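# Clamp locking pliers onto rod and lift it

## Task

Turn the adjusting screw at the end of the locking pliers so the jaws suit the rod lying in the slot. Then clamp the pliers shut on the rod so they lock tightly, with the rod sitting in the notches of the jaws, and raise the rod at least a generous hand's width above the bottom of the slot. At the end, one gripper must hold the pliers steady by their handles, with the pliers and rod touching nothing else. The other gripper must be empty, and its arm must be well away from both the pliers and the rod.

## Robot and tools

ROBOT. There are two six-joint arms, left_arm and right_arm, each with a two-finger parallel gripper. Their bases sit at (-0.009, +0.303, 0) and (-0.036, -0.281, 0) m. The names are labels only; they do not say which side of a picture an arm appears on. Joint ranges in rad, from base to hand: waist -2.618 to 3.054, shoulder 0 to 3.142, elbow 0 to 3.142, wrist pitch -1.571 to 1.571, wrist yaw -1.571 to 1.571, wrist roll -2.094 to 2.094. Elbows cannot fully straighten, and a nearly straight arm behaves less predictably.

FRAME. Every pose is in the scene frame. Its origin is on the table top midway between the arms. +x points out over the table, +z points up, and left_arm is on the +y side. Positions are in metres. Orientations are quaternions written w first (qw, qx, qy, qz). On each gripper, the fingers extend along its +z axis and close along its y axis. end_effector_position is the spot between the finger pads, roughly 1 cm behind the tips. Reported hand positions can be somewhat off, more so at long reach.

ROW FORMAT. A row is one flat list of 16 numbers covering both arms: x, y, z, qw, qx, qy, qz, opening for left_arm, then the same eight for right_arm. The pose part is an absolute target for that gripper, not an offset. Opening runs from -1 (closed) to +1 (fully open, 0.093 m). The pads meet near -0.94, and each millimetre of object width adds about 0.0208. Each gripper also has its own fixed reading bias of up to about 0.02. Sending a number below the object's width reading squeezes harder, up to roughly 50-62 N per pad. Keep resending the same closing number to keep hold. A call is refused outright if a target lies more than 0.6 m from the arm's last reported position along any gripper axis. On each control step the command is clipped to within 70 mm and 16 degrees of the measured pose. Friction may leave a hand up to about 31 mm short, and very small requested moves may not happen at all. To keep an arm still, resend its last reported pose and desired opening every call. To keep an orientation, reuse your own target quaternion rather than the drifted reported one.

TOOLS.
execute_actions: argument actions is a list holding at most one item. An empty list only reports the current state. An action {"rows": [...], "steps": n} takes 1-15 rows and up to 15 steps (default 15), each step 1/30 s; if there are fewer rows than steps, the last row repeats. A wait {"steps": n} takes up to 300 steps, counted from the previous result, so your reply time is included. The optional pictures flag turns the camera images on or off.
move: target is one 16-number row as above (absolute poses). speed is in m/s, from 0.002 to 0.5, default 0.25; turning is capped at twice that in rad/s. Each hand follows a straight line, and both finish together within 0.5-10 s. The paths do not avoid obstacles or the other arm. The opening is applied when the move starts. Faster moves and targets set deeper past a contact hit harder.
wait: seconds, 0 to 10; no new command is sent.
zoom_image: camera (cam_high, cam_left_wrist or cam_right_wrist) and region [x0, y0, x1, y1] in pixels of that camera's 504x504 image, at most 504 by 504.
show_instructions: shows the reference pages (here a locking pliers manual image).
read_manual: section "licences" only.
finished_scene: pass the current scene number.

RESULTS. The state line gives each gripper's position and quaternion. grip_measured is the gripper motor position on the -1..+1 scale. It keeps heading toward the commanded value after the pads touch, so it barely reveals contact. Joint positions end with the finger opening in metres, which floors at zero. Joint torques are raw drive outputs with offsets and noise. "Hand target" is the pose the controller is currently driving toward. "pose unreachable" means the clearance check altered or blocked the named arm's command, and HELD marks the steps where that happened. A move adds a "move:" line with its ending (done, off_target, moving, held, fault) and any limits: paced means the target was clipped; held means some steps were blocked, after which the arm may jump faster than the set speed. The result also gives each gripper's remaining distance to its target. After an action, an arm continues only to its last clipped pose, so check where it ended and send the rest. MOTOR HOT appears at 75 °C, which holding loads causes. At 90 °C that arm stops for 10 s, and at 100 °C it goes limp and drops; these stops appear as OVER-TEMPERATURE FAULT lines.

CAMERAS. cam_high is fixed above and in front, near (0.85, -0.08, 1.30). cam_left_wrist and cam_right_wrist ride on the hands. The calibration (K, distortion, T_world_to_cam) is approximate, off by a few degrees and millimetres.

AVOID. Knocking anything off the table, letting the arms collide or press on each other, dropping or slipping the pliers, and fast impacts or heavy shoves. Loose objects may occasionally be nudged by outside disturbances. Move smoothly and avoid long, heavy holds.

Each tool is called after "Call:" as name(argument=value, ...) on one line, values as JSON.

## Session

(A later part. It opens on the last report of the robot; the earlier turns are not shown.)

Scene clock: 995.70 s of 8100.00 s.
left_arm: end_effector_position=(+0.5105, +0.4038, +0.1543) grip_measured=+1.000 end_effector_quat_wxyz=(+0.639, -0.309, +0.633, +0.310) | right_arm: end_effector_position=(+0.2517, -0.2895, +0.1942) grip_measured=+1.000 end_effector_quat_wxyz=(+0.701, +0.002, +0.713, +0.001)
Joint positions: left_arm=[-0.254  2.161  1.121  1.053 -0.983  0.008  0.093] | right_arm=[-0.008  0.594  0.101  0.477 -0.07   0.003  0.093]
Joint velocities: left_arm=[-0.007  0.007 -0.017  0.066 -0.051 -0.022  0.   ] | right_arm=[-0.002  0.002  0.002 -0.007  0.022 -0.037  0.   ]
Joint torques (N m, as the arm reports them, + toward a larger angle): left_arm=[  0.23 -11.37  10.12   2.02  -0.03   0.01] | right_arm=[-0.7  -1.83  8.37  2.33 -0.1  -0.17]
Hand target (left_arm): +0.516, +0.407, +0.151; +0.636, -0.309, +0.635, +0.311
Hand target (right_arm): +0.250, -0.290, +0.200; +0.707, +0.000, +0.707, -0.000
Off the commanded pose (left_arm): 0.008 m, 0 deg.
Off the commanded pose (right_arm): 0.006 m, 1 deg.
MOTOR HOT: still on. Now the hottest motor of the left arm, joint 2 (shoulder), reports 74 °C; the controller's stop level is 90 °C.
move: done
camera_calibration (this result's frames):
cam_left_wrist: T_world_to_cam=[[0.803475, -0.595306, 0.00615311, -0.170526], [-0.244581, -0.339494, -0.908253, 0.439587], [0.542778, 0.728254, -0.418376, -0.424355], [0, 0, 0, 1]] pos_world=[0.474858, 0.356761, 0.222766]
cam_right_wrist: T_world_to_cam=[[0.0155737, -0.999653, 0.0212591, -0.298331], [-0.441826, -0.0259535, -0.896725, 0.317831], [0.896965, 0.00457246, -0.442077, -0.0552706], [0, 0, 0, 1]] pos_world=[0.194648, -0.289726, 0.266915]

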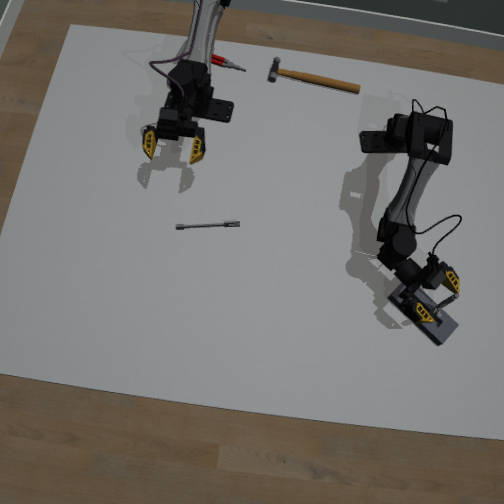

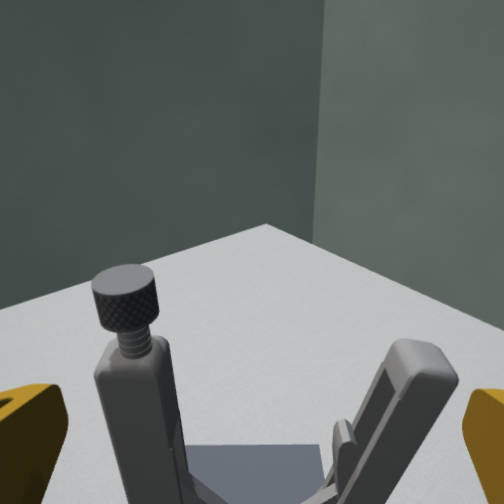

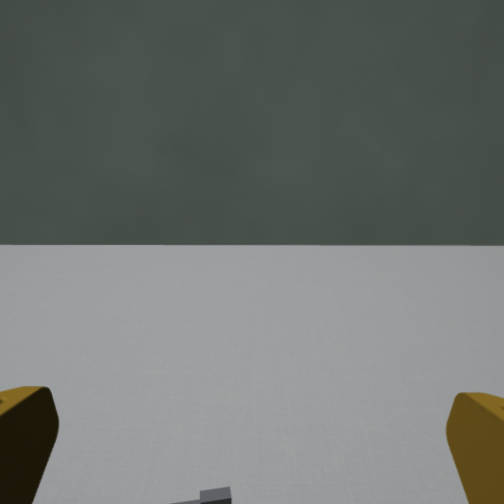

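Call:
move(target=[0.517,0.411,0.146,0.6358,-0.3094,0.6358,0.3094,0.6, 0.25,-0.29,0.2,0.707,0,0.707,0,1], speed=0.02)

Scene clock: 999.00 s of 8100.00 s.
left_arm: end_effector_position=(+0.5119, +0.4073, +0.1468) grip_measured=+0.601 end_effector_quat_wxyz=(+0.634, -0.305, +0.638, +0.311) | right_arm: end_effector_position=(+0.2517, -0.2895, +0.1942) grip_measured=+1.000 end_effector_quat_wxyz=(+0.701, +0.002, +0.713, +0.001)
Joint positions: left_arm=[-0.244  2.175  1.121  1.052 -0.97   0.008  0.074] | right_arm=[-0.008  0.594  0.101  0.477 -0.07   0.003  0.093]
Joint velocities: left_arm=[-0.022 -0.007 -0.002  0.037  0.037 -0.051 -0.001] | right_arm=[ 0.012  0.022  0.002 -0.037 -0.037 -0.022  0.   ]
Joint torques (N m, as the arm reports them, + toward a larger angle): left_arm=[  0.45 -11.92  10.05   2.17  -0.02  -0.01] | right_arm=[-0.72 -1.81  8.42  2.33 -0.1  -0.16]
Hand target (left_arm): +0.517, +0.411, +0.146; +0.636, -0.309, +0.636, +0.310
Hand target (right_arm): +0.250, -0.290, +0.200; +0.707, +0.000, +0.707, -0.000
Off the commanded pose (left_arm): 0.006 m, 1 deg.
Off the commanded pose (right_arm): 0.006 m, 1 deg.
MOTOR HOT: still on. Now the hottest motor of the left arm, joint 2 (shoulder), reports 74 °C; the controller's stop level is 90 °C.
move: done
camera_calibration (this result's frames):
cam_left_wrist: T_world_to_cam=[[0.801186, -0.598366, -0.00772066, -0.165003], [-0.260696, -0.337389, -0.904547, 0.4411], [0.538646, 0.726723, -0.426303, -0.426913], [0, 0, 0, 1]] pos_world=[0.477146, 0.360338, 0.215727]
cam_right_wrist: T_world_to_cam=[[0.0155737, -0.999653, 0.0212591, -0.298331], [-0.441826, -0.0259535, -0.896725, 0.317831], [0.896965, 0.00457246, -0.442077, -0.0552706], [0, 0, 0, 1]] pos_world=[0.194648, -0.289726, 0.266915]

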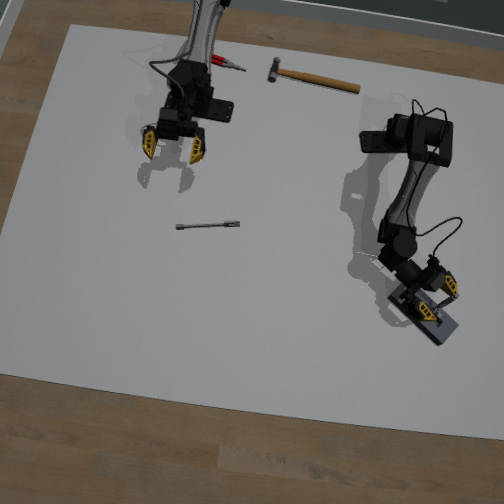

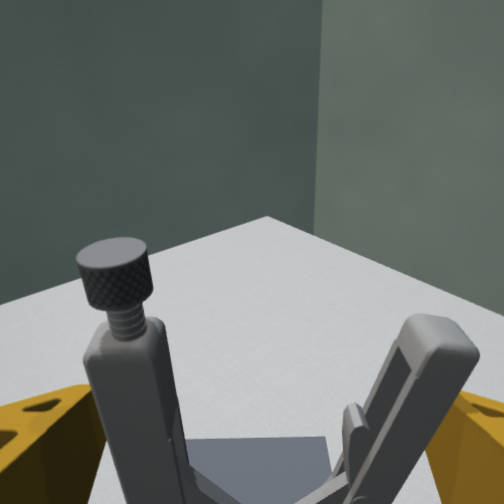

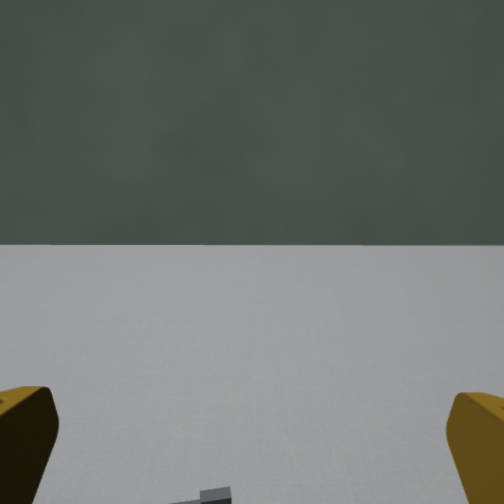

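Call:
execute_actions(actions=[{"rows":[[0.509,0.410,0.147,0.6358,-0.3094,0.6358,0.3094,0.57, 0.25,-0.29,0.2,0.707,0,0.707,0,1],[0.507,0.411,0.147,0.6358,-0.3094,0.6358,0.3094,0.54, 0.25,-0.29,0.2,0.707,0,0.707,0,1],[0.506,0.412,0.147,0.6358,-0.3094,0.6358,0.3094,0.51, 0.25,-0.29,0.2,0.707,0,0.707,0,1],[0.505,0.413,0.147,0.6358,-0.3094,0.6358,0.3094,0.48, 0.25,-0.29,0.2,0.707,0,0.707,0,1],[0.504,0.414,0.147,0.6358,-0.3094,0.6358,0.3094,0.45, 0.25,-0.29,0.2,0.707,0,0.707,0,1],[0.503,0.415,0.147,0.6358,-0.3094,0.6358,0.3094,0.42, 0.25,-0.29,0.2,0.707,0,0.707,0,1],[0.502,0.415,0.147,0.6358,-0.3094,0.6358,0.3094,0.39, 0.25,-0.29,0.2,0.707,0,0.707,0,1],[0.502,0.415,0.147,0.6358,-0.3094,0.6358,0.3094,0.36, 0.25,-0.29,0.2,0.707,0,0.707,0,1],[0.502,0.415,0.147,0.6358,-0.3094,0.6358,0.3094,0.33, 0.25,-0.29,0.2,0.707,0,0.707,0,1],[0.502,0.415,0.147,0.6358,-0.3094,0.6358,0.3094,0.30, 0.25,-0.29,0.2,0.707,0,0.707,0,1]],"steps":15}])

Scene clock: 1006.83 s of 8100.00 s.
left_arm: end_effector_position=(+0.5092, +0.4089, +0.1475) grip_measured=+0.305 end_effector_quat_wxyz=(+0.637, -0.304, +0.638, +0.307) | right_arm: end_effector_position=(+0.2517, -0.2895, +0.1941) grip_measured=+1.000 end_effector_quat_wxyz=(+0.701, +0.002, +0.713, +0.001)
Joint positions: left_arm=[-0.239  2.166  1.102  1.067 -0.958  0.006  0.06 ] | right_arm=[-0.008  0.594  0.101  0.477 -0.07   0.003  0.093]
Joint velocities: left_arm=[ 0.017 -0.012  0.012  0.066 -0.007 -0.051  0.   ] | right_arm=[-0.027 -0.002  0.007 -0.022  0.051  0.095  0.   ]
Joint torques (N m, as the arm reports them, + toward a larger angle): left_arm=[  0.43 -14.67   4.91   2.3   -0.14  -0.04] | right_arm=[-0.66 -1.83  8.42  2.34 -0.1  -0.17]
Hand target (left_arm): +0.502, +0.415, +0.147; +0.636, -0.309, +0.636, +0.310
Hand target (right_arm): +0.250, -0.290, +0.200; +0.707, +0.000, +0.707, -0.000
Off the commanded pose (left_arm): 0.009 m, 1 deg.
Off the commanded pose (right_arm): 0.006 m, 1 deg.
MOTOR HOT: still on. Now the hottest motor of the left arm, joint 2 (shoulder), reports 73 °C; the controller's stop level is 90 °C.
Steps of this call (steps 1 to 220: nothing new was sent; steps 221 to 235: all 15 steps of this action). Readings (end_effector_position):
221: left_arm (+0.5119, +0.4073, +0.1468) | right_arm (+0.2517, -0.2895, +0.1942)
222: left_arm (+0.5120, +0.4073, +0.1469) | right_arm (+0.2517, -0.2895, +0.1942)
224: left_arm (+0.5122, +0.4071, +0.1473) | right_arm (+0.2517, -0.2895, +0.1942)
228: left_arm (+0.5102, +0.4082, +0.1473) | right_arm (+0.2517, -0.2895, +0.1942)
235: the state above
camera_calibration (this result's frames):
cam_left_wrist: T_world_to_cam=[[0.796859, -0.604164, -0.00102802, -0.158293], [-0.25662, -0.336926, -0.905884, 0.43952], [0.546957, 0.722126, -0.423524, -0.429003], [0, 0, 0, 1]] pos_world=[0.473573, 0.362245, 0.216299]
cam_right_wrist: T_world_to_cam=[[0.0155818, -0.999653, 0.0212265, -0.298325], [-0.442168, -0.0259296, -0.896558, 0.317808], [0.896797, 0.00458426, -0.442418, -0.055198], [0, 0, 0, 1]] pos_world=[0.194674, -0.289728, 0.266845]

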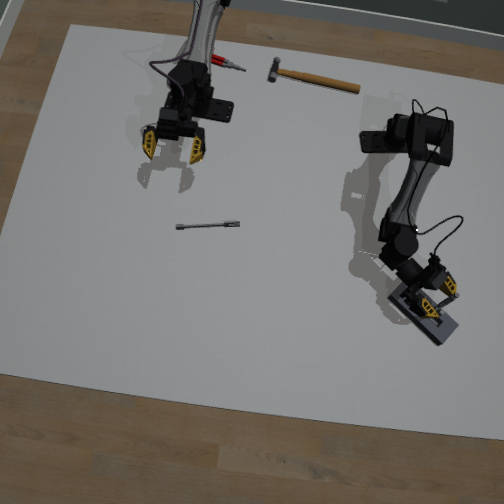

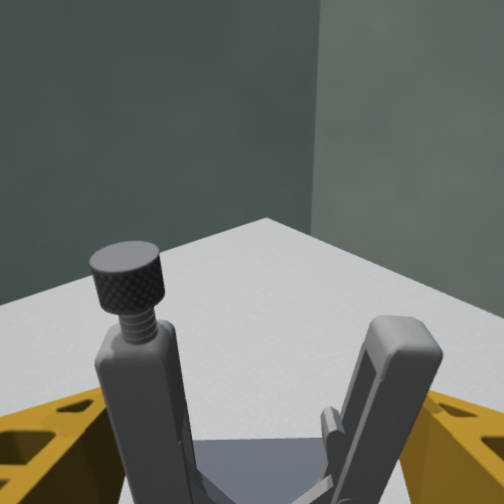

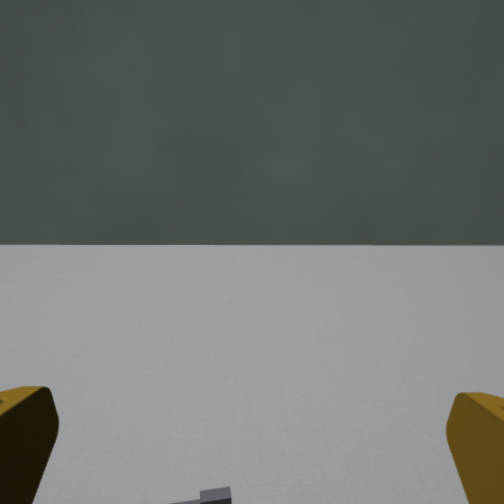

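Diff 0.005 at 0.3. Continue to 0.2.

Call:
execute_actions(actions=[{"rows":[[0.499,0.417,0.147,0.6358,-0.3094,0.6358,0.3094,0.27, 0.25,-0.29,0.2,0.707,0,0.707,0,1],[0.498,0.418,0.147,0.6358,-0.3094,0.6358,0.3094,0.24, 0.25,-0.29,0.2,0.707,0,0.707,0,1],[0.498,0.418,0.147,0.6358,-0.3094,0.6358,0.3094,0.2, 0.25,-0.29,0.2,0.707,0,0.707,0,1]],"steps":12}], pictures=false)

Call:
execute_actions(actions=[{"rows":[[0.497,0.419,0.147,0.6358,-0.3094,0.6358,0.3094,0.17, 0.25,-0.29,0.2,0.707,0,0.707,0,1],[0.497,0.419,0.147,0.6358,-0.3094,0.6358,0.3094,0.13, 0.25,-0.29,0.2,0.707,0,0.707,0,1]],"steps":12}])

Scene clock: 1010.70 s of 8100.00 s.
left_arm: end_effector_position=(+0.5072, +0.4094, +0.1479) grip_measured=+0.209 end_effector_quat_wxyz=(+0.641, -0.303, +0.638, +0.300) | right_arm: end_effector_position=(+0.2517, -0.2895, +0.1941) grip_measured=+1.000 end_effector_quat_wxyz=(+0.701, +0.002, +0.713, +0.001)
Joint positions: left_arm=[-0.235  2.156  1.083  1.079 -0.94  -0.001  0.055] | right_arm=[-0.008  0.594  0.101  0.477 -0.07   0.003  0.093]
Joint velocities: left_arm=[-0.007  0.012 -0.002 -0.051 -0.066 -0.022 -0.   ] | right_arm=[-0.007  0.002  0.002 -0.037  0.007  0.007  0.   ]
Joint torques (N m, as the arm reports them, + toward a larger angle): left_arm=[  0.6  -14.7    4.49   2.3   -0.23   0.04] | right_arm=[-0.69 -1.84  8.42  2.34 -0.1  -0.17]
Hand target (left_arm): +0.498, +0.418, +0.147; +0.636, -0.309, +0.636, +0.310
Hand target (right_arm): +0.250, -0.290, +0.200; +0.707, +0.000, +0.707, -0.000
Off the commanded pose (left_arm): 0.013 m, 1 deg.
Off the commanded pose (right_arm): 0.006 m, 1 deg.
MOTOR HOT: still on. Now the hottest motor of the left arm, joint 2 (shoulder), reports 74 °C; the controller's stop level is 90 °C.
Steps of this call (steps 1 to 104: nothing new was sent; steps 105 to 116: all 12 steps of this action). Readings (end_effector_position):
105: left_arm (+0.5088, +0.4090, +0.1476) | right_arm (+0.2517, -0.2895, +0.1941)
106: left_arm (+0.5079, +0.4093, +0.1477) | right_arm (+0.2517, -0.2895, +0.1941)
108: left_arm (+0.5073, +0.4090, +0.1478) | right_arm (+0.2517, -0.2895, +0.1941)
112: left_arm (+0.5073, +0.4093, +0.1479) | right_arm (+0.2517, -0.2895, +0.1941)
116: the state above

Scene clock: 1011.10 s of 8100.00 s.
left_arm: end_effector_position=(+0.5071, +0.4097, +0.1480) grip_measured=+0.144 end_effector_quat_wxyz=(+0.643, -0.302, +0.637, +0.299) | right_arm: end_effector_position=(+0.2517, -0.2895, +0.1941) grip_measured=+1.000 end_effector_quat_wxyz=(+0.701, +0.002, +0.713, +0.001)
Joint positions: left_arm=[-0.233  2.156  1.08   1.086 -0.935 -0.001  0.052] | right_arm=[-0.008  0.594  0.101  0.477 -0.07   0.003  0.093]
Joint velocities: left_arm=[-0.017 -0.002  0.002  0.051 -0.051 -0.051  0.   ] | right_arm=[-0.012  0.012  0.007 -0.007 -0.081  0.051  0.   ]
Joint torques (N m, as the arm reports them, + toward a larger angle): left_arm=[  0.85 -15.     4.48   2.25  -0.27   0.05] | right_arm=[-0.66 -1.82  8.39  2.35 -0.11 -0.17]
Hand target (left_arm): +0.497, +0.419, +0.147; +0.636, -0.309, +0.636, +0.310
Hand target (right_arm): +0.250, -0.290, +0.200; +0.707, +0.000, +0.707, -0.000
Off the commanded pose (left_arm): 0.014 m, 2 deg.
Off the commanded pose (right_arm): 0.006 m, 1 deg.
MOTOR HOT: still on. Now the hottest motor of the left arm, joint 2 (shoulder), reports 74 °C; the controller's stop level is 90 °C.
Steps of this call (steps 1 to 12: all 12 steps of this action). Readings (end_effector_position):
1: left_arm (+0.5072, +0.4094, +0.1479) | right_arm (+0.2517, -0.2895, +0.1941)
2: left_arm (+0.5072, +0.4094, +0.1480) | right_arm (+0.2517, -0.2895, +0.1941)
4: left_arm (+0.5072, +0.4096, +0.1479) | right_arm (+0.2517, -0.2895, +0.1941)
8: left_arm (+0.5071, +0.4097, +0.1479) | right_arm (+0.2517, -0.2895, +0.1941)
12: the state above
camera_calibration (this result's frames):
cam_left_wrist: T_world_to_cam=[[0.786527, -0.617449, 0.0115008, -0.147348], [-0.251317, -0.337037, -0.907329, 0.437263], [0.564105, 0.710749, -0.420264, -0.432808], [0, 0, 0, 1]] pos_world=[0.469935, 0.364012, 0.216542]
cam_right_wrist: T_world_to_cam=[[0.0155818, -0.999653, 0.0212265, -0.298325], [-0.442168, -0.0259296, -0.896558, 0.317808], [0.896797, 0.00458426, -0.442418, -0.055198], [0, 0, 0, 1]] pos_world=[0.194674, -0.289728, 0.266845]

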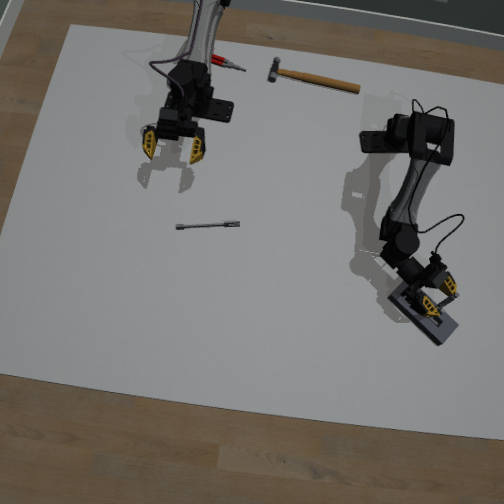

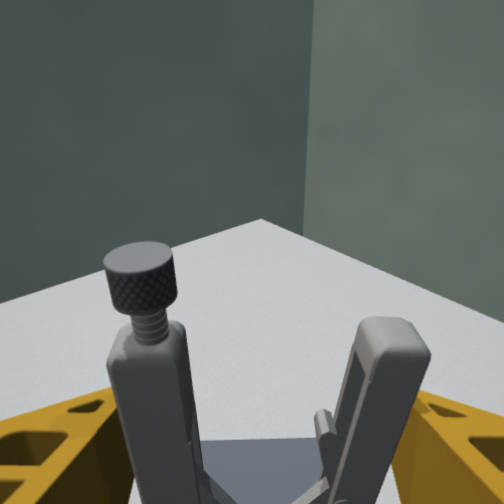

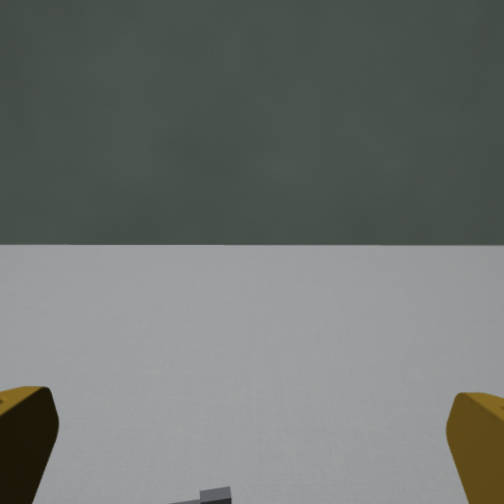

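Call:
execute_actions(actions=[{"rows":[[0.507,0.410,0.146,0.6358,-0.3094,0.6358,0.3094,0.13, 0.25,-0.29,0.2,0.707,0,0.707,0,1]],"steps":10}], pictures=false)

Call:
execute_actions(actions=[{"rows":[[0.507,0.410,0.146,0.6358,-0.3094,0.6358,0.3094,0.08, 0.25,-0.29,0.2,0.707,0,0.707,0,1]],"steps":12}])

Scene clock: 1015.10 s of 8100.00 s.
left_arm: end_effector_position=(+0.5070, +0.4098, +0.1481) grip_measured=+0.144 end_effector_quat_wxyz=(+0.643, -0.303, +0.636, +0.299) | right_arm: end_effector_position=(+0.2517, -0.2895, +0.1941) grip_measured=+1.000 end_effector_quat_wxyz=(+0.701, +0.002, +0.713, +0.001)
Joint positions: left_arm=[-0.233  2.156  1.08   1.086 -0.936 -0.002  0.052] | right_arm=[-0.008  0.594  0.101  0.477 -0.07   0.003  0.093]
Joint velocities: left_arm=[-0.002  0.002 -0.017 -0.066 -0.022  0.037 -0.001] | right_arm=[ 0.007  0.012 -0.017 -0.037 -0.022 -0.051  0.   ]
Joint torques (N m, as the arm reports them, + toward a larger angle): left_arm=[ -0.7  -12.17   9.25   2.01  -0.47   0.08] | right_arm=[-0.7  -1.82  8.39  2.33 -0.11 -0.16]
Hand target (left_arm): +0.507, +0.410, +0.146; +0.636, -0.309, +0.636, +0.309
Hand target (right_arm): +0.250, -0.290, +0.200; +0.707, +0.000, +0.707, -0.000
Off the commanded pose (left_arm): 0.002 m, 2 deg.
Off the commanded pose (right_arm): 0.006 m, 1 deg.
MOTOR HOT: still on. Now the hottest motor of the left arm, joint 2 (shoulder), reports 75 °C; the controller's stop level is 90 °C.
Steps of this call (steps 1 to 110: nothing new was sent; steps 111 to 120: all 10 steps of this action). Readings (end_effector_position):
111: left_arm (+0.5071, +0.4097, +0.1481) | right_arm (+0.2517, -0.2895, +0.1941)
112: left_arm (+0.5070, +0.4098, +0.1481) | right_arm (+0.2517, -0.2895, +0.1941)
114: left_arm (+0.5070, +0.4098, +0.1481) | right_arm (+0.2517, -0.2895, +0.1941)
118: left_arm (+0.5070, +0.4098, +0.1481) | right_arm (+0.2517, -0.2895, +0.1941)
120: the state above

Scene clock: 1015.50 s of 8100.00 s.
left_arm: end_effector_position=(+0.5069, +0.4099, +0.1481) grip_measured=+0.097 end_effector_quat_wxyz=(+0.643, -0.304, +0.636, +0.298) | right_arm: end_effector_position=(+0.2517, -0.2895, +0.1941) grip_measured=+1.000 end_effector_quat_wxyz=(+0.701, +0.002, +0.713, +0.001)
Joint positions: left_arm=[-0.233  2.156  1.08   1.086 -0.937 -0.003  0.05 ] | right_arm=[-0.008  0.594  0.101  0.477 -0.07   0.003  0.093]
Joint velocities: left_arm=[-0.022  0.002 -0.007  0.022 -0.037 -0.007  0.001] | right_arm=[-0.002  0.002 -0.022 -0.007 -0.051 -0.007  0.   ]
Joint torques (N m, as the arm reports them, + toward a larger angle): left_arm=[ -0.61 -12.35   9.17   2.01  -0.46   0.07] | right_arm=[-0.67 -1.79  8.39  2.34 -0.1  -0.17]
Hand target (left_arm): +0.507, +0.410, +0.146; +0.636, -0.309, +0.636, +0.309
Hand target (right_arm): +0.250, -0.290, +0.200; +0.707, +0.000, +0.707, -0.000
Off the commanded pose (left_arm): 0.002 m, 2 deg.
Off the commanded pose (right_arm): 0.006 m, 1 deg.
MOTOR HOT: still on. Now the hottest motor of the left arm, joint 2 (shoulder), reports 75 °C; the controller's stop level is 90 °C.
Steps of this call (steps 1 to 12: all 12 steps of this action). Readings (end_effector_position):
1: left_arm (+0.5070, +0.4098, +0.1481) | right_arm (+0.2517, -0.2895, +0.1941)
2: left_arm (+0.5070, +0.4098, +0.1481) | right_arm (+0.2517, -0.2895, +0.1941)
4: left_arm (+0.5069, +0.4099, +0.1481) | right_arm (+0.2517, -0.2895, +0.1941)
8: left_arm (+0.5069, +0.4099, +0.1481) | right_arm (+0.2517, -0.2895, +0.1941)
12: the state above
camera_calibration (this result's frames):
cam_left_wrist: T_world_to_cam=[[0.787433, -0.616239, 0.0141101, -0.148433], [-0.248862, -0.338773, -0.907359, 0.436798], [0.56393, 0.710973, -0.420119, -0.43281], [0, 0, 0, 1]] pos_world=[0.469658, 0.364222, 0.216595]
cam_right_wrist: T_world_to_cam=[[0.0155818, -0.999653, 0.0212265, -0.298325], [-0.442168, -0.0259296, -0.896558, 0.317808], [0.896797, 0.00458426, -0.442418, -0.055198], [0, 0, 0, 1]] pos_world=[0.194674, -0.289728, 0.266845]

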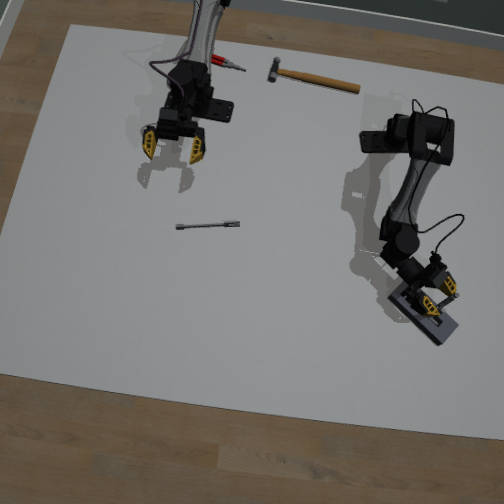

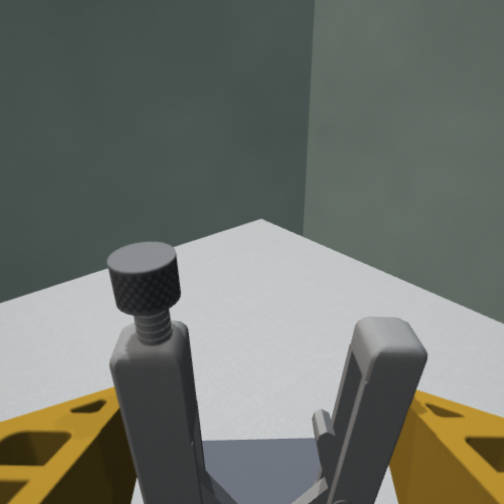

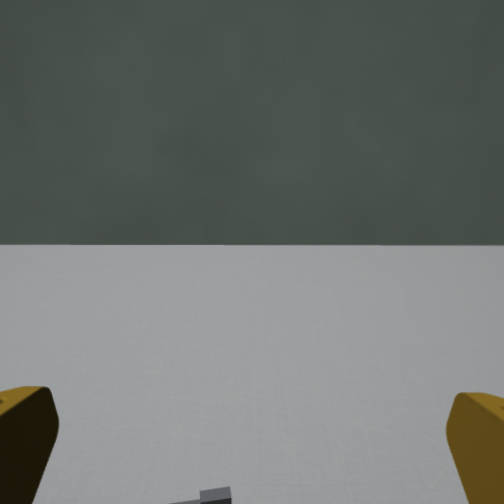

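Call:
execute_actions(actions=[{"rows":[[0.507,0.410,0.147,0.643,-0.304,0.636,0.298,0.15, 0.25,-0.29,0.2,0.707,0,0.707,0,1],[0.507,0.410,0.147,0.643,-0.304,0.636,0.298,0.22, 0.25,-0.29,0.2,0.707,0,0.707,0,1],[0.507,0.410,0.147,0.643,-0.304,0.636,0.298,0.28, 0.25,-0.29,0.2,0.707,0,0.707,0,1],[0.507,0.410,0.147,0.643,-0.304,0.636,0.298,0.33, 0.25,-0.29,0.2,0.707,0,0.707,0,1],[0.507,0.410,0.147,0.643,-0.304,0.636,0.298,0.38, 0.25,-0.29,0.2,0.707,0,0.707,0,1],[0.507,0.410,0.147,0.643,-0.304,0.636,0.298,0.43, 0.25,-0.29,0.2,0.707,0,0.707,0,1],[0.507,0.410,0.147,0.643,-0.304,0.636,0.298,0.48, 0.25,-0.29,0.2,0.707,0,0.707,0,1],[0.507,0.410,0.147,0.643,-0.304,0.636,0.298,0.53, 0.25,-0.29,0.2,0.707,0,0.707,0,1],[0.507,0.410,0.147,0.643,-0.304,0.636,0.298,0.58, 0.25,-0.29,0.2,0.707,0,0.707,0,1],[0.507,0.410,0.147,0.643,-0.304,0.636,0.298,0.64, 0.25,-0.29,0.2,0.707,0,0.707,0,1],[0.507,0.410,0.147,0.643,-0.304,0.636,0.298,0.7, 0.25,-0.29,0.2,0.707,0,0.707,0,1],[0.507,0.410,0.147,0.643,-0.304,0.636,0.298,0.78, 0.25,-0.29,0.2,0.707,0,0.707,0,1],[0.507,0.410,0.147,0.643,-0.304,0.636,0.298,0.86, 0.25,-0.29,0.2,0.707,0,0.707,0,1],[0.507,0.410,0.147,0.643,-0.304,0.636,0.298,1, 0.25,-0.29,0.2,0.707,0,0.707,0,1]],"steps":15}])

Scene clock: 1028.57 s of 8100.00 s.
left_arm: end_effector_position=(+0.5078, +0.4091, +0.1481) grip_measured=+0.997 end_effector_quat_wxyz=(+0.645, -0.302, +0.637, +0.295) | right_arm: end_effector_position=(+0.2517, -0.2895, +0.1941) grip_measured=+1.000 end_effector_quat_wxyz=(+0.701, +0.002, +0.713, +0.001)
Joint positions: left_arm=[-0.233  2.156  1.08   1.086 -0.93  -0.006  0.093] | right_arm=[-0.008  0.594  0.101  0.477 -0.07   0.003  0.093]
Joint velocities: left_arm=[-0.012  0.002  0.007  0.051  0.007  0.066  0.033] | right_arm=[-0.017  0.007 -0.007  0.022 -0.11   0.051  0.   ]
Joint torques (N m, as the arm reports them, + toward a larger angle): left_arm=[ -0.3  -13.02   7.51   2.23  -0.2    0.04] | right_arm=[-0.68 -1.86  8.44  2.34 -0.1  -0.15]
Hand target (left_arm): +0.507, +0.410, +0.147; +0.643, -0.304, +0.636, +0.298
Hand target (right_arm): +0.250, -0.290, +0.200; +0.707, +0.000, +0.707, -0.000
Off the commanded pose (left_arm): 0.002 m, 0 deg.
Off the commanded pose (right_arm): 0.006 m, 1 deg.
MOTOR HOT: still on. Now the hottest motor of the left arm, joint 2 (shoulder), reports 74 °C; the controller's stop level is 90 °C.
Steps of this call (steps 1 to 377: nothing new was sent; steps 378 to 392: all 15 steps of this action). Readings (end_effector_position):
378: left_arm (+0.5071, +0.4097, +0.1481) | right_arm (+0.2517, -0.2895, +0.1941)
379: left_arm (+0.5072, +0.4096, +0.1481) | right_arm (+0.2517, -0.2895, +0.1941)
381: left_arm (+0.5075, +0.4094, +0.1481) | right_arm (+0.2517, -0.2895, +0.1941)
385: left_arm (+0.5083, +0.4088, +0.1481) | right_arm (+0.2517, -0.2895, +0.1941)
392: the state above
camera_calibration (this result's frames):
cam_left_wrist: T_world_to_cam=[[0.783148, -0.62162, 0.0163593, -0.145544], [-0.249592, -0.338327, -0.907325, 0.43696], [0.569546, 0.706487, -0.420111, -0.433799], [0, 0, 0, 1]] pos_world=[0.470113, 0.363835, 0.216602]
cam_right_wrist: T_world_to_cam=[[0.0155818, -0.999653, 0.0212265, -0.298325], [-0.442168, -0.0259296, -0.896558, 0.317808], [0.896797, 0.00458426, -0.442418, -0.055198], [0, 0, 0, 1]] pos_world=[0.194674, -0.289728, 0.266845]

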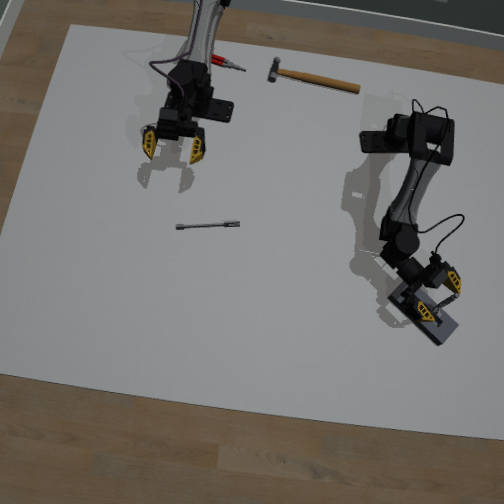

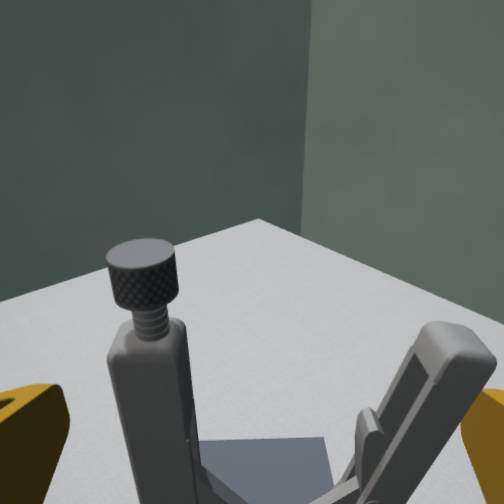

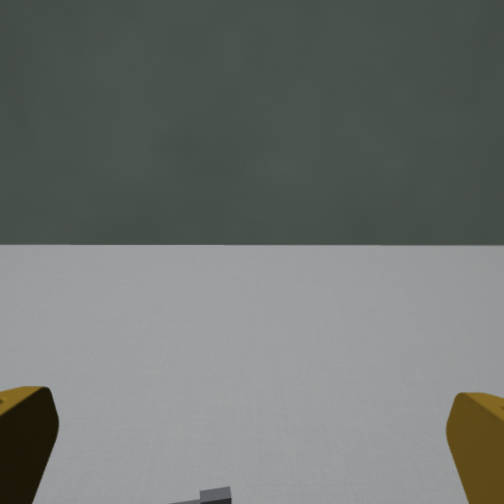

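Call:
move(target=[0.478,0.372,0.16,0.6358,-0.3094,0.6358,0.3094,1, 0.25,-0.29,0.2,0.707,0,0.707,0,1], speed=0.08)

Call:
move(target=[0.46,0.39,0.25,0.3,-0.28,0.90,0.1,-0.2, 0.25,-0.29,0.2,0.707,0,0.707,0,1], speed=0.25)

Call:
move(target=[0.4925,0.427,0.23,0,-0.2588,0.9659,0,-0.2, 0.25,-0.29,0.2,0.707,0,0.707,0,1], speed=0.15)

Scene clock: 1037.33 s of 8100.00 s.
left_arm: end_effector_position=(+0.4849, +0.3725, +0.1641) grip_measured=+1.000 end_effector_quat_wxyz=(+0.643, -0.315, +0.629, +0.303) | right_arm: end_effector_position=(+0.2517, -0.2895, +0.1941) grip_measured=+1.000 end_effector_quat_wxyz=(+0.701, +0.002, +0.713, +0.001)
Joint positions: left_arm=[-0.337  2.076  1.02   1.077 -1.064 -0.006  0.093] | right_arm=[-0.008  0.594  0.101  0.477 -0.07   0.003  0.093]
Joint velocities: left_arm=[-0.002 -0.012 -0.002 -0.051  0.095 -0.007  0.   ] | right_arm=[-0.002  0.002 -0.002  0.037 -0.022  0.007  0.   ]
Joint torques (N m, as the arm reports them, + toward a larger angle): left_arm=[ -0.71 -13.69   4.75   1.98  -0.16   0.02] | right_arm=[-0.66 -1.85  8.44  2.35 -0.1  -0.18]
Hand target (left_arm): +0.479, +0.372, +0.159; +0.635, -0.310, +0.637, +0.308
Hand target (right_arm): +0.250, -0.290, +0.200; +0.707, +0.000, +0.707, -0.000
Off the commanded pose (left_arm): 0.008 m, 1 deg.
Off the commanded pose (right_arm): 0.006 m, 1 deg.
MOTOR HOT: still on. Now the hottest motor of the left arm, joint 2 (shoulder), reports 74 °C; the controller's stop level is 90 °C.
move: done
camera_calibration (this result's frames):
cam_left_wrist: T_world_to_cam=[[0.80151, -0.597379, 0.0268545, -0.170255], [-0.229352, -0.348578, -0.908785, 0.427671], [0.55225, 0.722241, -0.416399, -0.38622], [0, 0, 0, 1]] pos_world=[0.447838, 0.326314, 0.232411]
cam_right_wrist: T_world_to_cam=[[0.0155818, -0.999653, 0.0212265, -0.298325], [-0.442168, -0.0259296, -0.896558, 0.317808], [0.896797, 0.00458426, -0.442418, -0.055198], [0, 0, 0, 1]] pos_world=[0.194674, -0.289728, 0.266845]

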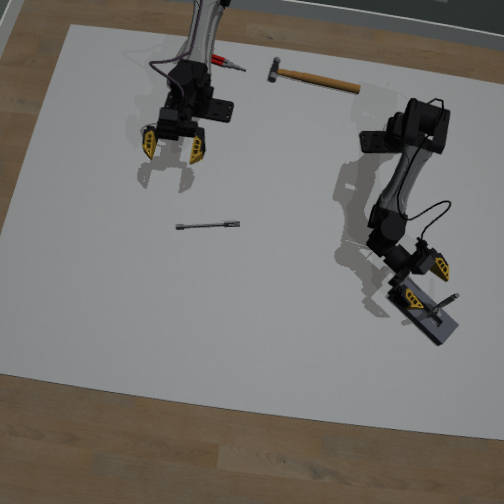

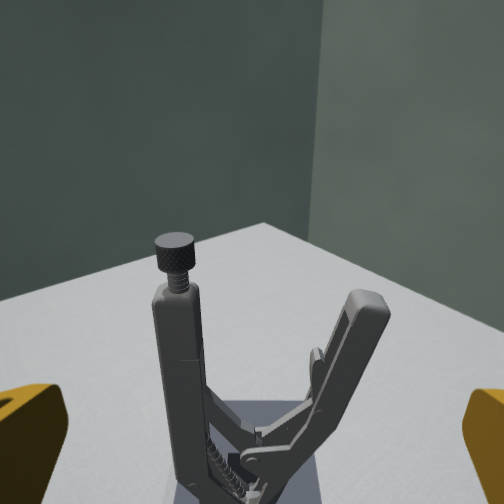

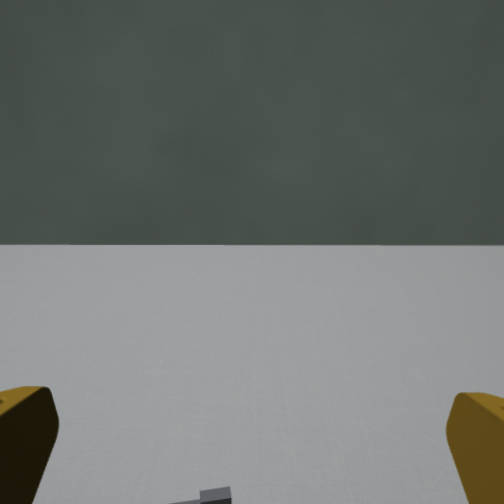

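Scene clock: 1040.03 s of 8100.00 s.
left_arm: end_effector_position=(+0.4590, +0.3875, +0.2503) grip_measured=-0.198 end_effector_quat_wxyz=(+0.310, -0.278, +0.904, +0.099) | right_arm: end_effector_position=(+0.2517, -0.2895, +0.1941) grip_measured=+1.000 end_effector_quat_wxyz=(+0.701, +0.002, +0.713, +0.001)
Joint positions: left_arm=[-0.112  1.893  1.979 -1.068 -0.324 -0.434  0.036] | right_arm=[-0.008  0.594  0.101  0.477 -0.07   0.003  0.093]
Joint velocities: left_arm=[-0.007 -0.007  0.017  0.022 -0.051  0.037  0.   ] | right_arm=[-0.027 -0.002 -0.022 -0.007 -0.022 -0.022  0.   ]
Joint torques (N m, as the arm reports them, + toward a larger angle): left_arm=[  0.14 -10.31  11.62   1.57  -0.25   0.13] | right_arm=[-0.65 -1.79  8.41  2.34 -0.11 -0.17]
Hand target (left_arm): +0.461, +0.390, +0.250; +0.306, -0.277, +0.905, +0.100
Hand target (right_arm): +0.250, -0.290, +0.200; +0.707, +0.000, +0.707, -0.000
Off the commanded pose (left_arm): 0.003 m, 1 deg.
Off the commanded pose (right_arm): 0.006 m, 1 deg.
MOTOR HOT: still on. Now the hottest motor of the left arm, joint 2 (shoulder), reports 73 °C; the controller's stop level is 90 °C.
move: done
camera_calibration (this result's frames):
cam_left_wrist: T_world_to_cam=[[0.57986, -0.814265, -0.0271047, 0.0563874], [-0.797759, -0.560724, -0.221743, 0.676433], [0.165359, 0.150203, -0.974728, 0.192162], [0, 0, 0, 1]] pos_world=[0.475157, 0.396343, 0.338828]
cam_right_wrist: T_world_to_cam=[[0.0155818, -0.999653, 0.0212265, -0.298325], [-0.442168, -0.0259296, -0.896558, 0.317808], [0.896797, 0.00458426, -0.442418, -0.055198], [0, 0, 0, 1]] pos_world=[0.194674, -0.289728, 0.266845]

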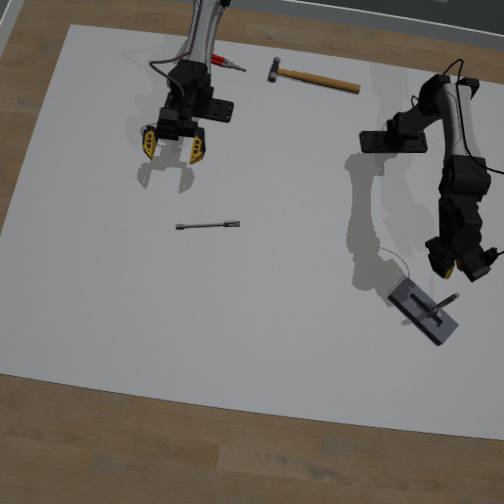

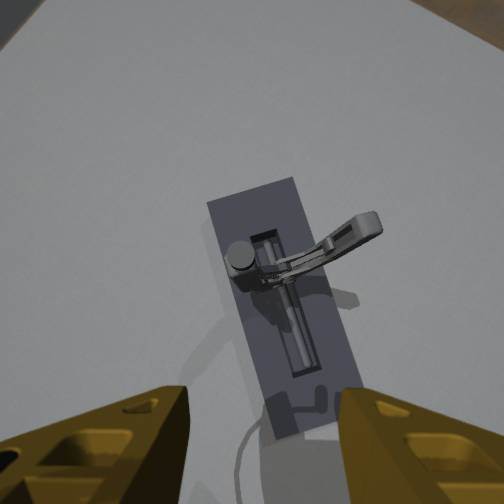

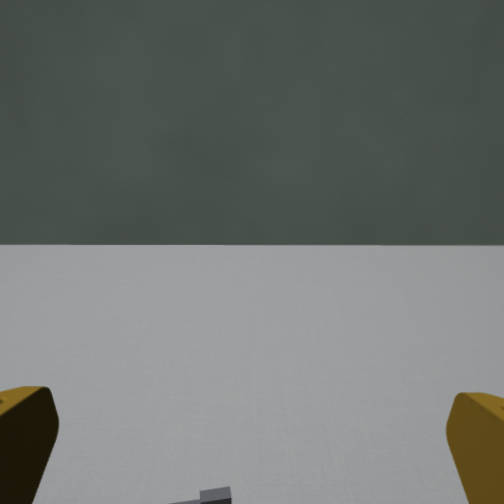

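Scene clock: 1042.57 s of 8100.00 s.
left_arm: end_effector_position=(+0.4903, +0.4249, +0.2309) grip_measured=-0.199 end_effector_quat_wxyz=(+0.218, -0.254, +0.942, -0.000) | right_arm: end_effector_position=(+0.2517, -0.2895, +0.1941) grip_measured=+1.000 end_effector_quat_wxyz=(+0.701, +0.002, +0.713, +0.001)
Joint positions: left_arm=[ 0.058  2.376  2.791 -1.545 -0.012 -0.289  0.036] | right_arm=[-0.008  0.594  0.101  0.477 -0.07   0.003  0.093]
Joint velocities: left_arm=[-0.012 -0.012  0.012 -0.051  0.051  0.022  0.   ] | right_arm=[ 0.007 -0.002 -0.002  0.081 -0.022 -0.022  0.   ]
Joint torques (N m, as the arm reports them, + toward a larger angle): left_arm=[  0.33 -13.51  10.09   1.3   -0.07   0.18] | right_arm=[-0.71 -1.83  8.44  2.34 -0.1  -0.15]
Hand target (left_arm): +0.491, +0.428, +0.229; +0.217, -0.252, +0.943, -0.003
Hand target (right_arm): +0.250, -0.290, +0.200; +0.707, +0.000, +0.707, -0.000
Off the commanded pose (left_arm): 0.003 m, 25 deg; orientation clipped at the last step of the last action.
Off the commanded pose (right_arm): 0.006 m, 1 deg.
MOTOR HOT: still on. Now the hottest motor of the left arm, joint 2 (shoulder), reports 73 °C; the controller's stop level is 90 °C.
joint sent to its limit (left arm) — the command would take joint 4 (wrist pitch) past its lower limit, so that joint was sent only as far as its limit.
move: off_target (left_arm); limits=paced
camera_calibration (this result's frames):
cam_left_wrist: T_world_to_cam=[[0.491966, -0.866172, 0.0878342, 0.106778], [-0.870036, -0.492807, 0.0133541, 0.670307], [0.0317183, -0.0829887, -0.996046, 0.331968], [0, 0, 0, 1]] pos_world=[0.520131, 0.45037, 0.312326]
cam_right_wrist: T_world_to_cam=[[0.0155818, -0.999653, 0.0212265, -0.298325], [-0.442168, -0.0259296, -0.896558, 0.317808], [0.896797, 0.00458426, -0.442418, -0.055198], [0, 0, 0, 1]] pos_world=[0.194674, -0.289728, 0.266845]

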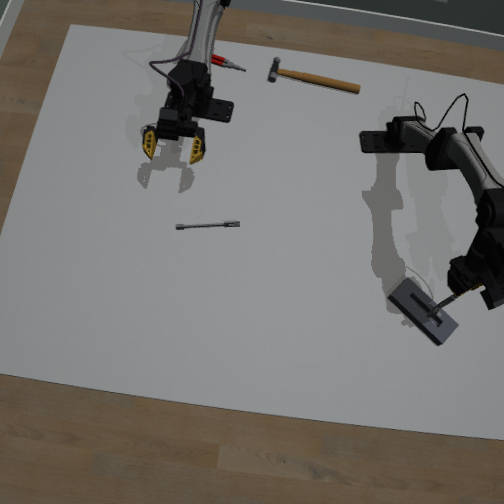

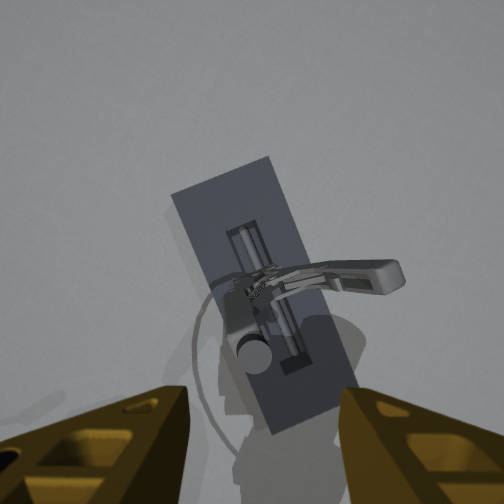

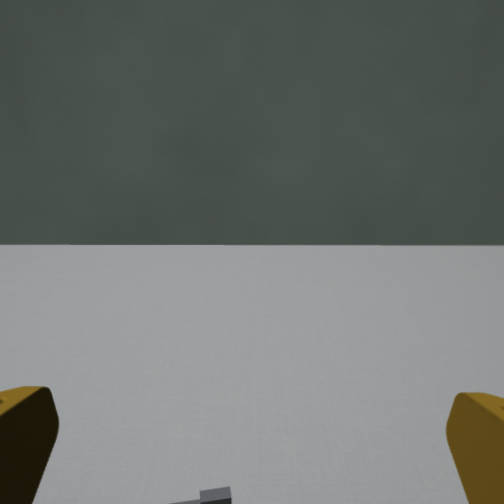

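Call:
move(target=[0.490,0.425,0.207,0.2058,0.0681,0.9739,0.0669,-0.3, 0.25,-0.29,0.2,0.707,0,0.707,0,1], speed=0.15)

Scene clock: 1052.90 s of 8100.00 s.
left_arm: end_effector_position=(+0.4922, +0.4245, +0.2085) grip_measured=-0.299 end_effector_quat_wxyz=(+0.205, +0.064, +0.974, +0.067) | right_arm: end_effector_position=(+0.2517, -0.2895, +0.1941) grip_measured=+1.000 end_effector_quat_wxyz=(+0.701, +0.002, +0.713, +0.001)
Joint positions: left_arm=[ 0.058  2.25   2.458 -1.343 -0.007  0.368  0.031] | right_arm=[-0.008  0.594  0.101  0.477 -0.07   0.003  0.093]
Joint velocities: left_arm=[-0.012 -0.002  0.002  0.051 -0.066 -0.022  0.001] | right_arm=[ 0.017 -0.012  0.002  0.037  0.051 -0.154  0.   ]
Joint torques (N m, as the arm reports them, + toward a larger angle): left_arm=[ -0.11 -16.05   5.78   1.53   0.01   0.1 ] | right_arm=[-0.65 -1.82  8.43  2.33 -0.1  -0.17]
Hand target (left_arm): +0.491, +0.425, +0.207; +0.205, +0.068, +0.974, +0.067
Hand target (right_arm): +0.250, -0.290, +0.200; +0.707, +0.000, +0.707, -0.000
Off the commanded pose (left_arm): 0.003 m, 0 deg.
Off the commanded pose (right_arm): 0.006 m, 1 deg.
MOTOR HOT: still on. Now the hottest motor of the left arm, joint 2 (shoulder), reports 75 °C; the controller's stop level is 90 °C.
move: done
camera_calibration (this result's frames):
cam_left_wrist: T_world_to_cam=[[-0.0839712, -0.979829, -0.181338, 0.495319], [-0.996377, 0.0801005, 0.0285773, 0.487938], [-0.0134756, 0.183081, -0.983005, 0.21618], [0, 0, 0, 1]] pos_world=[0.530676, 0.406665, 0.288383]
cam_right_wrist: T_world_to_cam=[[0.0155818, -0.999653, 0.0212265, -0.298325], [-0.442168, -0.0259296, -0.896558, 0.317808], [0.896797, 0.00458426, -0.442418, -0.055198], [0, 0, 0, 1]] pos_world=[0.194674, -0.289728, 0.266845]

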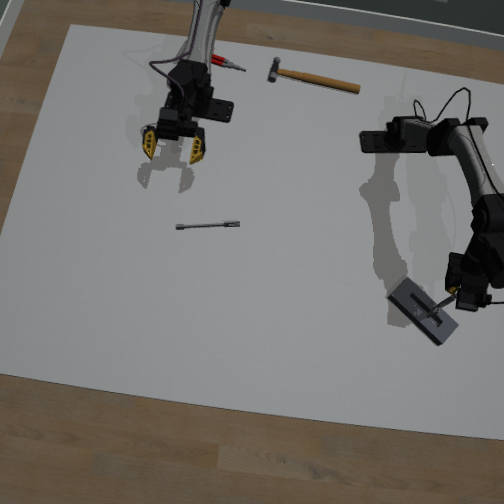

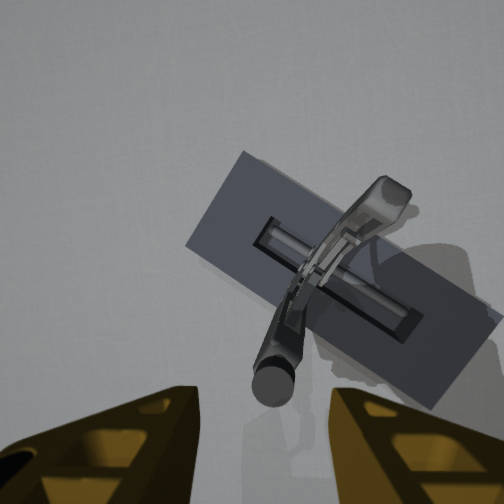

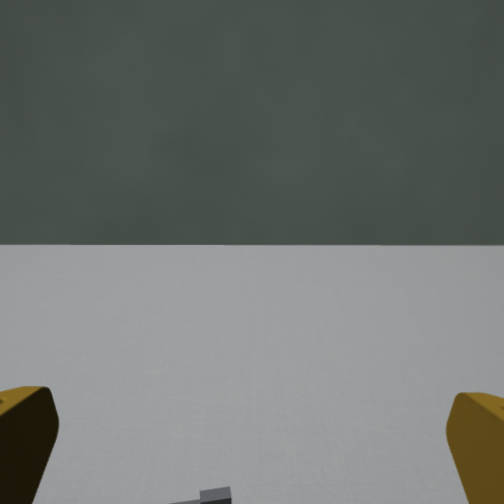

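Call:
move(target=[0.4925,0.4255,0.192,0.2058,0.0681,0.9739,0.0669,-0.4, 0.25,-0.29,0.2,0.707,0,0.707,0,1], speed=0.02)

Scene clock: 1058.27 s of 8100.00 s.
left_arm: end_effector_position=(+0.4946, +0.4250, +0.1925) grip_measured=-0.398 end_effector_quat_wxyz=(+0.204, +0.065, +0.974, +0.067) | right_arm: end_effector_position=(+0.2517, -0.2895, +0.1941) grip_measured=+1.000 end_effector_quat_wxyz=(+0.701, +0.002, +0.713, +0.001)
Joint positions: left_arm=[ 0.058  2.223  2.344 -1.259 -0.007  0.37   0.026] | right_arm=[-0.008  0.594  0.101  0.477 -0.07   0.003  0.093]
Joint velocities: left_arm=[-0.007 -0.022  0.002  0.022 -0.007  0.022  0.001] | right_arm=[-0.012  0.002  0.002  0.007 -0.022  0.095  0.   ]
Joint torques (N m, as the arm reports them, + toward a larger angle): left_arm=[  0.01 -16.33   6.     1.53  -0.02   0.17] | right_arm=[-0.63 -1.82  8.39  2.33 -0.11 -0.16]
Hand target (left_arm): +0.493, +0.426, +0.192; +0.205, +0.068, +0.974, +0.067
Hand target (right_arm): +0.250, -0.290, +0.200; +0.707, +0.000, +0.707, -0.000
Off the commanded pose (left_arm): 0.002 m, 0 deg.
Off the commanded pose (right_arm): 0.006 m, 1 deg.
MOTOR HOT: still on. Now the hottest motor of the left arm, joint 2 (shoulder), reports 76 °C; the controller's stop level is 90 °C.
move: done
camera_calibration (this result's frames):
cam_left_wrist: T_world_to_cam=[[-0.0861733, -0.979654, -0.181253, 0.494165], [-0.996153, 0.0818195, 0.0313763, 0.489324], [-0.0159078, 0.18326, -0.982936, 0.201479], [0, 0, 0, 1]] pos_world=[0.533231, 0.407151, 0.272257]
cam_right_wrist: T_world_to_cam=[[0.0155818, -0.999653, 0.0212265, -0.298325], [-0.442168, -0.0259296, -0.896558, 0.317808], [0.896797, 0.00458426, -0.442418, -0.055198], [0, 0, 0, 1]] pos_world=[0.194674, -0.289728, 0.266845]

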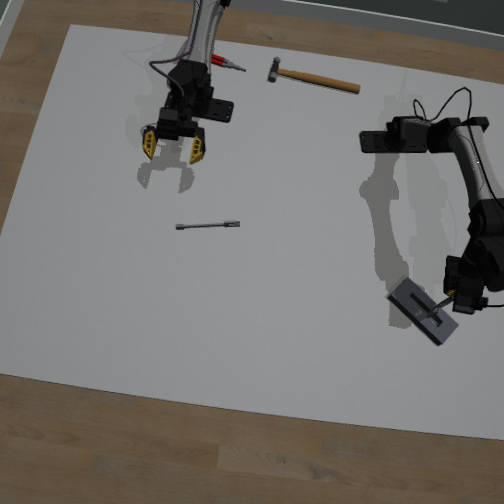

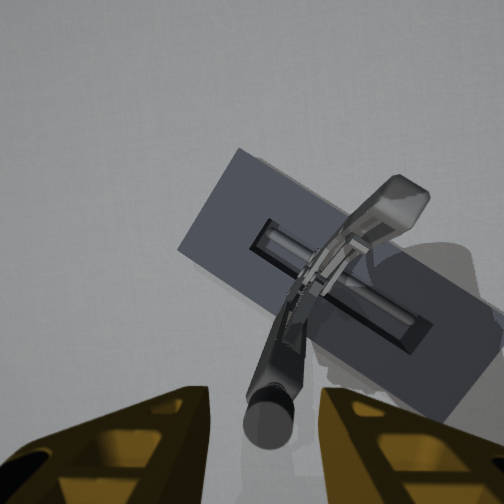

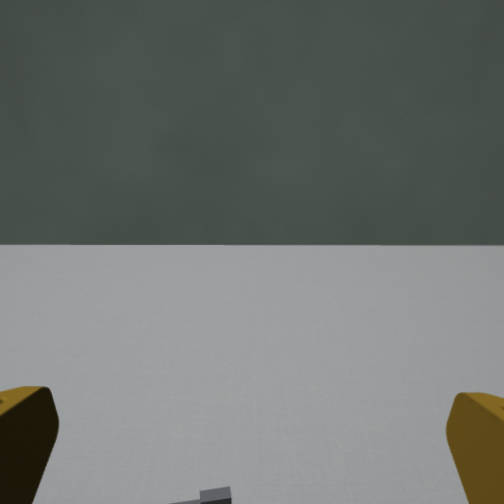

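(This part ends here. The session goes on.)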